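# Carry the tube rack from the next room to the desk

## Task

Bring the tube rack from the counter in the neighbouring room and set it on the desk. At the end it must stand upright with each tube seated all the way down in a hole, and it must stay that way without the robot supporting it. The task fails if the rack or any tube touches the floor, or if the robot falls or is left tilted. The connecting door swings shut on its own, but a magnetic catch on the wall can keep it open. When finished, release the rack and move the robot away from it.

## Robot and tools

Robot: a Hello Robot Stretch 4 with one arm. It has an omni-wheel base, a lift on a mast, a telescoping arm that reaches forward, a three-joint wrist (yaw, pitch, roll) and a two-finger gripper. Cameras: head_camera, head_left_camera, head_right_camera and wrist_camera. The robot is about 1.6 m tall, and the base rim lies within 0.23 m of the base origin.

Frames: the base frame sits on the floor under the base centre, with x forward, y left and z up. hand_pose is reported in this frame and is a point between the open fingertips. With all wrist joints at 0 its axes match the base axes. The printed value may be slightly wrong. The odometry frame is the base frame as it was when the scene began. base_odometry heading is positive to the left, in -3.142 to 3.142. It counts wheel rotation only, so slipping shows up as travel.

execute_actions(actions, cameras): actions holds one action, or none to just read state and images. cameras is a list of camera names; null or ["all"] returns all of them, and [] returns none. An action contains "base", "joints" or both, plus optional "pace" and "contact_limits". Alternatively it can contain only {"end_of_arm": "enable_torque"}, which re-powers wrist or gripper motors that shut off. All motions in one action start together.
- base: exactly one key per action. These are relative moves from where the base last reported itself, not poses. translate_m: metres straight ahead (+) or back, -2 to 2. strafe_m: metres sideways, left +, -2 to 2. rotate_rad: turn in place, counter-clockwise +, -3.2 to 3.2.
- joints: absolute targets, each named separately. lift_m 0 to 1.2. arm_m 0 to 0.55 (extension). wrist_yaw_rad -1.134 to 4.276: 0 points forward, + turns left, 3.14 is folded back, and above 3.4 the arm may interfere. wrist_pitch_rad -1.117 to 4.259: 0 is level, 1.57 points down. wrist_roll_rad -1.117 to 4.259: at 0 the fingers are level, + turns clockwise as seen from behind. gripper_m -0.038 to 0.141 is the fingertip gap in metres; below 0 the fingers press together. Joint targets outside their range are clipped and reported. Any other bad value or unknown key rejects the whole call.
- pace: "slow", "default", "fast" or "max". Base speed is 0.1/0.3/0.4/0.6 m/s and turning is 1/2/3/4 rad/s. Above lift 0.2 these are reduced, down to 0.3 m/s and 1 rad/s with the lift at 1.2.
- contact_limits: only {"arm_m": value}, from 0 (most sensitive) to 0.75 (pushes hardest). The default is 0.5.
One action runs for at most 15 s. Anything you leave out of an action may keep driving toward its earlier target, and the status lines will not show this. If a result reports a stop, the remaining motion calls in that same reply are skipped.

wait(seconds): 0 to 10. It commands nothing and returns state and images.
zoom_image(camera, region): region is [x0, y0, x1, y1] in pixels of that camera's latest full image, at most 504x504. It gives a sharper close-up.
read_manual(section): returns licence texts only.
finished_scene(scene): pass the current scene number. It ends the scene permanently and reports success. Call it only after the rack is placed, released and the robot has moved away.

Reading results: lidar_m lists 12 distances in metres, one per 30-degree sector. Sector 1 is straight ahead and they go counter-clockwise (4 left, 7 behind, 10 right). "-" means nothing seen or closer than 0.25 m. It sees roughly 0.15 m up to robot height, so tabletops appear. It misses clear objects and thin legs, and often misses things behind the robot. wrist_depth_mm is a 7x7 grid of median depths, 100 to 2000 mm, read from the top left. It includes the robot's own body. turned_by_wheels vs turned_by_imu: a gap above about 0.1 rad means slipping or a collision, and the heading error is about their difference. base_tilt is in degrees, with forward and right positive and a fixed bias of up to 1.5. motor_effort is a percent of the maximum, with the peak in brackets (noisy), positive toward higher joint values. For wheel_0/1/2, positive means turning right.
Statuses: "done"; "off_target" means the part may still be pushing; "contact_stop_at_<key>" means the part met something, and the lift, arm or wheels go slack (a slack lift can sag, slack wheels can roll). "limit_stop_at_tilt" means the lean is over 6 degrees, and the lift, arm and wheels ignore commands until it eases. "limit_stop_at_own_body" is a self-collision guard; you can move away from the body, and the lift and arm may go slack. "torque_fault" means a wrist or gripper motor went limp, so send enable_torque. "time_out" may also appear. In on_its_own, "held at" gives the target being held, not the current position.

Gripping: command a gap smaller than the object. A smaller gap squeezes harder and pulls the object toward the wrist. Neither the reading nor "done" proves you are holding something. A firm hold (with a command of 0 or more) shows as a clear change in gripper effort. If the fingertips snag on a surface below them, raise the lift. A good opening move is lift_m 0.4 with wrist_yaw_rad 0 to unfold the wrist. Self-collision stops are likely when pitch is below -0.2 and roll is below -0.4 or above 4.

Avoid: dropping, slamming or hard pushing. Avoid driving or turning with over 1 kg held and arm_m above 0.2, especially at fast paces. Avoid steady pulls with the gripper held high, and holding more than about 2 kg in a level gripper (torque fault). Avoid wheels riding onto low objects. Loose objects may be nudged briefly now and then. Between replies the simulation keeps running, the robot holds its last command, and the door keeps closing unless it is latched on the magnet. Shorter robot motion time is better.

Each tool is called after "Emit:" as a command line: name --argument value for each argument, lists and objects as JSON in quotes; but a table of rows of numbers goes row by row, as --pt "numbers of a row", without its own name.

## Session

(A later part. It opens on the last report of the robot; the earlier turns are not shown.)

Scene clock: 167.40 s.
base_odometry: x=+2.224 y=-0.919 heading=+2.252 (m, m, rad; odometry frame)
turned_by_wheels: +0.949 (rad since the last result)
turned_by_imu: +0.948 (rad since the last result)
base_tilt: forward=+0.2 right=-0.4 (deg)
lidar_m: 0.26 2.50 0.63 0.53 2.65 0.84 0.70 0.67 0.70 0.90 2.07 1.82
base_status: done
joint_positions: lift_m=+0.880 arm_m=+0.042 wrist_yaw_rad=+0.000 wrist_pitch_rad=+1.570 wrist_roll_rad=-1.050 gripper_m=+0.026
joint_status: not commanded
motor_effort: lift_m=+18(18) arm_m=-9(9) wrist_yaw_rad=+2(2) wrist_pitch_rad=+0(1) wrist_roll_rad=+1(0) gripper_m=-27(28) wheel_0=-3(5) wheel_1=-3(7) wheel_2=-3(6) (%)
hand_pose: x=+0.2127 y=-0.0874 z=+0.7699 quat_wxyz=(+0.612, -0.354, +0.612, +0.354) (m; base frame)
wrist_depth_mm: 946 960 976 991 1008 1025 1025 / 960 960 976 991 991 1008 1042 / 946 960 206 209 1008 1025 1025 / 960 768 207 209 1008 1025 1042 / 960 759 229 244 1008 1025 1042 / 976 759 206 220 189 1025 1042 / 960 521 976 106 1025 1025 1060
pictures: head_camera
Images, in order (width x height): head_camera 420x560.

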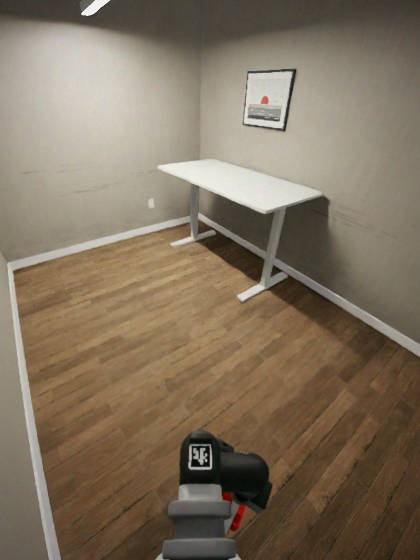

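Emit:
execute_actions --actions '[{"base":{"translate_m":1.5},"joints":{"lift_m":1.19},"pace":"fast"}]' --cameras '["head_right_camera","wrist_camera"]'

Scene clock: 189.10 s.
base_odometry: x=+1.279 y=+0.246 heading=+2.252 (m, m, rad; odometry frame)
turned_by_wheels: +0.000 (rad since the last result)
turned_by_imu: +0.003 (rad since the last result)
base_tilt: forward=+0.3 right=-0.4 (deg)
lidar_m: 0.25 1.19 1.79 1.36 1.26 1.31 2.20 1.88 1.93 1.28 0.39 0.42
base_status: done
joint_positions: lift_m=+1.190 arm_m=+0.042 wrist_yaw_rad=+0.000 wrist_pitch_rad=+1.570 wrist_roll_rad=-1.050 gripper_m=+0.026
joint_status: all done
motor_effort: lift_m=+24(26) arm_m=-9(9) wrist_yaw_rad=+2(2) wrist_pitch_rad=-2(0) wrist_roll_rad=+0(1) gripper_m=-27(28) wheel_0=+0(5) wheel_1=+2(6) wheel_2=+0(13) (%)
hand_pose: x=+0.2126 y=-0.0874 z=+1.0795 quat_wxyz=(+0.612, -0.354, +0.612, +0.354) (m; base frame)
wrist_depth_mm: 1255 1255 1281 1308 1308 1366 1336 / 1255 1255 1281 1308 1336 1366 1336 / 1281 1281 207 209 1336 1366 389 / 1255 1281 206 210 1336 1336 370 / 1255 1255 241 244 1308 1336 368 / 1255 1255 206 220 189 368 370 / 1281 517 1281 106 1308 375 370
pictures: head_right_camera, wrist_camera
Images, in order (width x height): head_right_camera 420x672, wrist_camera 616x392.

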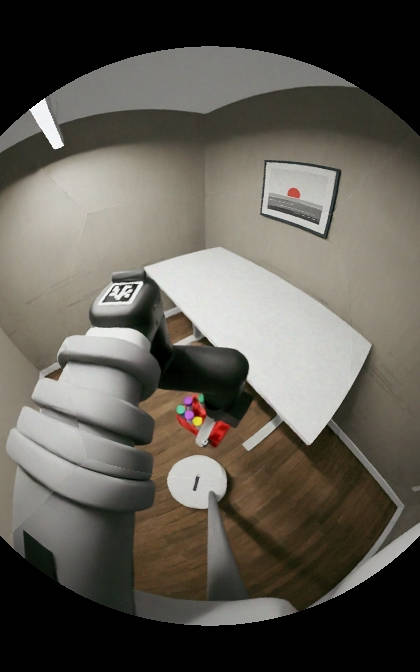

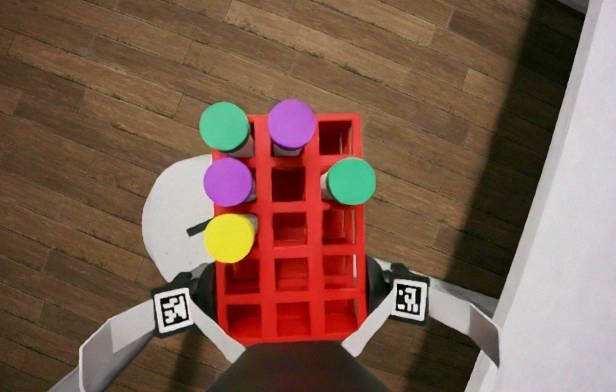

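Emit:
execute_actions --actions '[{"base":{"rotate_rad":-0.5},"joints":{"lift_m":1.165,"arm_m":0.52}}]' --cameras '["head_right_camera","wrist_camera"]'

Scene clock: 195.80 s.
base_odometry: x=+1.279 y=+0.246 heading=+1.753 (m, m, rad; odometry frame)
turned_by_wheels: -0.499 (rad since the last result)
turned_by_imu: -0.497 (rad since the last result)
base_tilt: forward=+0.3 right=-0.3 (deg)
lidar_m: 0.42 0.52 1.14 1.81 1.36 1.27 1.29 2.06 1.88 1.86 1.29 0.39
base_status: done
joint_positions: lift_m=+1.165 arm_m=+0.518 wrist_yaw_rad=+0.000 wrist_pitch_rad=+1.570 wrist_roll_rad=-1.050 gripper_m=+0.026
joint_status: all done
motor_effort: lift_m=+18(26) arm_m=+9(11) wrist_yaw_rad=+2(2) wrist_pitch_rad=+1(0) wrist_roll_rad=+1(1) gripper_m=-28(27) wheel_0=+2(4) wheel_1=+1(7) wheel_2=+3(6) (%)
hand_pose: x=+0.6895 y=-0.0874 z=+1.0549 quat_wxyz=(+0.612, -0.355, +0.612, +0.354) (m; base frame)
wrist_depth_mm: 312 317 320 325 330 334 338 / 314 319 322 325 330 336 340 / 315 317 206 209 332 336 338 / 314 319 206 209 332 336 340 / 315 319 241 245 330 338 342 / 317 319 206 220 189 338 343 / 317 320 324 106 334 338 343
pictures: head_right_camera, wrist_camera
Images, in order (width x height): head_right_camera 420x672, wrist_camera 616x392.

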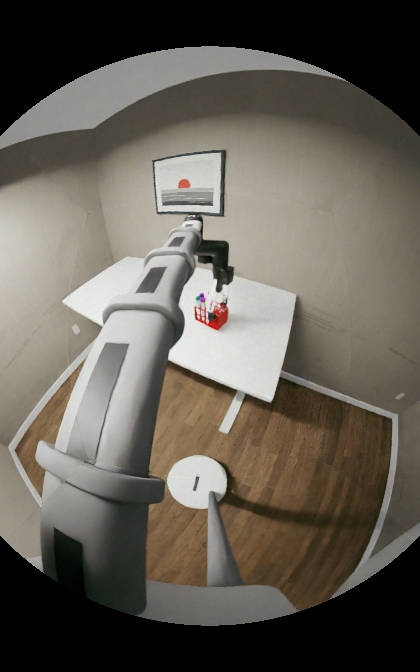

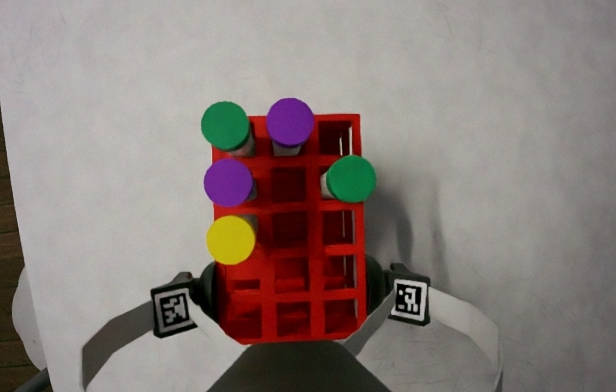

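Emit:
execute_actions --actions '[{"joints":{"lift_m":1.136}}]' --cameras '[]'

Emit:
execute_actions --actions '[{"joints":{"gripper_m":0.12}}]' --cameras '["wrist_camera"]'

Scene clock: 202.63 s.
base_odometry: x=+1.279 y=+0.246 heading=+1.753 (m, m, rad; odometry frame)
turned_by_wheels: +0.000 (rad since the last result)
turned_by_imu: +0.002 (rad since the last result)
base_tilt: forward=+0.3 right=-0.4 (deg)
lidar_m: 0.42 0.54 1.22 1.83 1.37 1.26 1.31 2.07 1.89 1.86 1.27 0.39
base_status: not commanded
joint_positions: lift_m=+1.136 arm_m=+0.518 wrist_yaw_rad=+0.000 wrist_pitch_rad=+1.570 wrist_roll_rad=-1.050 gripper_m=+0.026
joint_status: all done
motor_effort: lift_m=+18(15) arm_m=+10(9) wrist_yaw_rad=+2(2) wrist_pitch_rad=-1(1) wrist_roll_rad=+1(1) gripper_m=-28(27) wheel_0=+2(3) wheel_1=+1(1) wheel_2=+2(2) (%)
hand_pose: x=+0.6895 y=-0.0874 z=+1.0259 quat_wxyz=(+0.612, -0.355, +0.612, +0.354) (m; base frame)
wrist_depth_mm: 286 289 294 297 301 306 309 / 286 290 293 298 301 306 309 / 287 290 207 209 303 307 310 / 287 290 206 208 303 309 312 / 289 290 206 244 301 307 310 / 287 290 205 220 189 307 310 / 289 293 294 106 304 307 312
pictures: none
No camera images: the call's "cameras" was empty. Leave "cameras" out to get every camera's image.

Scene clock: 204.47 s.
base_odometry: x=+1.279 y=+0.246 heading=+1.753 (m, m, rad; odometry frame)
turned_by_wheels: +0.000 (rad since the last result)
turned_by_imu: +0.000 (rad since the last result)
base_tilt: forward=+0.3 right=-0.3 (deg)
lidar_m: 0.41 0.55 1.18 1.84 1.38 1.26 1.30 2.06 1.90 1.88 1.29 0.40
base_status: not commanded
joint_positions: lift_m=+1.136 arm_m=+0.518 wrist_yaw_rad=+0.000 wrist_pitch_rad=+1.570 wrist_roll_rad=-1.050 gripper_m=+0.120
joint_status: all done
motor_effort: lift_m=+18(18) arm_m=+9(9) wrist_yaw_rad=+1(2) wrist_pitch_rad=-1(1) wrist_roll_rad=-1(0) gripper_m=-1(26) wheel_0=+2(3) wheel_1=+1(1) wheel_2=+2(2) (%)
hand_pose: x=+0.6894 y=-0.0874 z=+1.0259 quat_wxyz=(+0.612, -0.354, +0.612, +0.354) (m; base frame)
wrist_depth_mm: 286 289 294 297 301 306 307 / 286 290 294 297 301 306 309 / 289 291 236 222 303 306 310 / 289 291 241 223 303 306 310 / 289 290 294 258 303 307 309 / 289 213 256 224 225 309 312 / 289 293 297 106 306 309 312
pictures: wrist_camera
Images, in order (width x height): wrist_camera 616x392.

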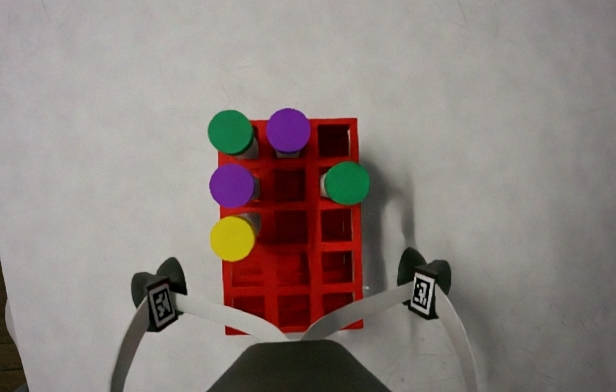

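Emit:
execute_actions --actions '[{"joints":{"lift_m":1.198},"pace":"fast"}]' --cameras '[]'

Emit:
execute_actions --actions '[{"base":{"translate_m":-0.25},"joints":{"arm_m":0.0},"pace":"fast"}]' --cameras '[]'

Emit:
execute_actions --actions '[{"joints":{"lift_m":0.86,"wrist_pitch_rad":0,"wrist_roll_rad":0},"pace":"fast"}]' --cameras '["wrist_camera"]'

Emit:
zoom_image --camera "wrist_camera" --region '[200,160,360,290]'

Scene clock: 213.40 s.
base_odometry: x=+1.279 y=+0.246 heading=+1.753 (m, m, rad; odometry frame)
turned_by_wheels: +0.000 (rad since the last result)
turned_by_imu: +0.001 (rad since the last result)
base_tilt: forward=+0.3 right=-0.3 (deg)
lidar_m: 0.40 0.55 1.19 1.81 1.37 1.28 1.31 2.07 1.88 1.87 1.28 0.38
base_status: not commanded
joint_positions: lift_m=+1.198 arm_m=+0.518 wrist_yaw_rad=+0.000 wrist_pitch_rad=+1.570 wrist_roll_rad=-1.050 gripper_m=+0.120
joint_status: all done
motor_effort: lift_m=+23(24) arm_m=+9(9) wrist_yaw_rad=+2(2) wrist_pitch_rad=+0(1) wrist_roll_rad=+0(0) gripper_m=-2(1) wheel_0=+2(2) wheel_1=+1(1) wheel_2=+2(3) (%)
hand_pose: x=+0.6894 y=-0.0874 z=+1.0875 quat_wxyz=(+0.612, -0.354, +0.612, +0.354) (m; base frame)
wrist_depth_mm: 345 347 353 359 364 368 373 / 345 349 353 359 364 368 373 / 345 351 353 359 364 370 373 / 349 351 353 319 364 370 375 / 349 351 355 319 366 370 375 / 1042 213 332 293 364 373 375 / 1025 351 355 106 370 373 379
pictures: none
No camera images: the call's "cameras" was empty. Leave "cameras" out to get every camera's image.

Scene clock: 215.67 s.
base_odometry: x=+1.325 y=+0.001 heading=+1.752 (m, m, rad; odometry frame)
turned_by_wheels: +0.000 (rad since the last result)
turned_by_imu: +0.001 (rad since the last result)
base_tilt: forward=+0.3 right=-0.4 (deg)
lidar_m: 0.65 0.81 1.90 1.64 1.14 1.03 1.08 1.94 1.78 1.82 1.53 0.63
base_status: done
joint_positions: lift_m=+1.198 arm_m=+0.002 wrist_yaw_rad=+0.000 wrist_pitch_rad=+1.570 wrist_roll_rad=-1.050 gripper_m=+0.120
joint_status: all done
motor_effort: lift_m=+22(23) arm_m=-9(11) wrist_yaw_rad=+2(1) wrist_pitch_rad=+0(2) wrist_roll_rad=+0(0) gripper_m=-1(1) wheel_0=-1(6) wheel_1=+0(7) wheel_2=-2(11) (%)
hand_pose: x=+0.1729 y=-0.0874 z=+1.0875 quat_wxyz=(+0.612, -0.354, +0.612, +0.354) (m; base frame)
wrist_depth_mm: 1281 1281 1281 1308 1336 1336 1366 / 1255 1281 1281 1308 1308 1366 1366 / 1255 1281 1308 1336 1336 1336 1336 / 1281 1281 1098 1336 1336 1366 1397 / 1281 1281 1098 1308 1336 1366 1366 / 1281 213 1281 1308 1336 1366 1366 / 1255 484 1308 106 1336 1366 1366
pictures: none
No camera images: the call's "cameras" was empty. Leave "cameras" out to get every camera's image.

Scene clock: 217.60 s.
base_odometry: x=+1.325 y=+0.001 heading=+1.753 (m, m, rad; odometry frame)
turned_by_wheels: +0.000 (rad since the last result)
turned_by_imu: +0.001 (rad since the last result)
base_tilt: forward=+0.3 right=-0.4 (deg)
lidar_m: 0.65 0.85 1.89 1.63 1.12 1.04 1.07 1.94 1.78 1.80 1.53 0.61
base_status: not commanded
joint_positions: lift_m=+0.860 arm_m=+0.002 wrist_yaw_rad=+0.000 wrist_pitch_rad=+0.003 wrist_roll_rad=-0.001 gripper_m=+0.120
joint_status: all done
motor_effort: lift_m=+18(20) arm_m=-9(9) wrist_yaw_rad=+2(3) wrist_pitch_rad=-7(13) wrist_roll_rad=+2(5) gripper_m=-3(1) wheel_0=-1(1) wheel_1=+0(0) wheel_2=-2(1) (%)
hand_pose: x=+0.4613 y=-0.0874 z=+1.0376 quat_wxyz=(+1.000, +0.000, +0.001, +0.000) (m; base frame)
wrist_depth_mm: 1808 1618 1397 1281 1182 1078 1008 / 1756 1537 1397 1308 1182 1078 1008 / 1808 1576 1430 1308 1182 1098 1008 / 1756 1618 1430 1308 1182 1098 1025 / 1042 1025 768 723 854 1078 1025 / 1205 213 508 466 392 535 1008 / 1808 1618 1499 106 1182 1060 1042
pictures: wrist_camera
Images, in order (width x height): wrist_camera 616x392.

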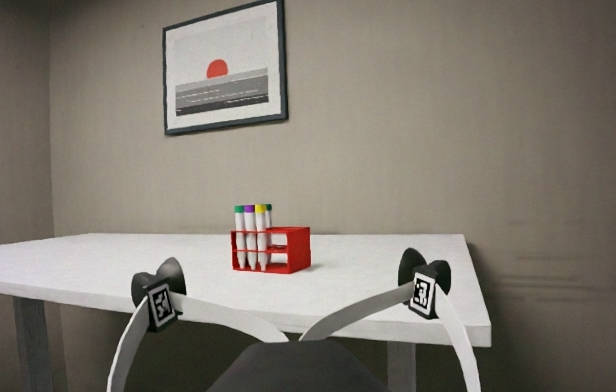

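Region (200, 160, 360, 290) of wrist_camera's 616x392 image, scaled by 3.150; it fills the top 410 rows of this view, and the rest is white.

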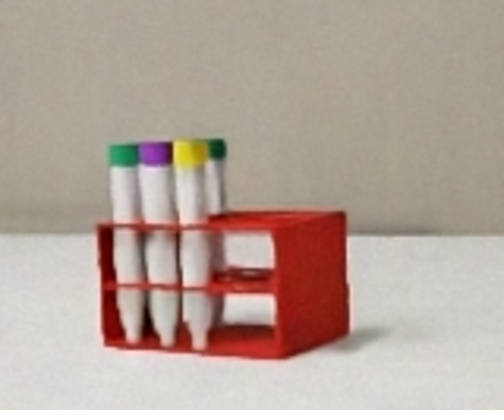

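Emit:
finished_scene --scene 2

The scene is finished: the task was done.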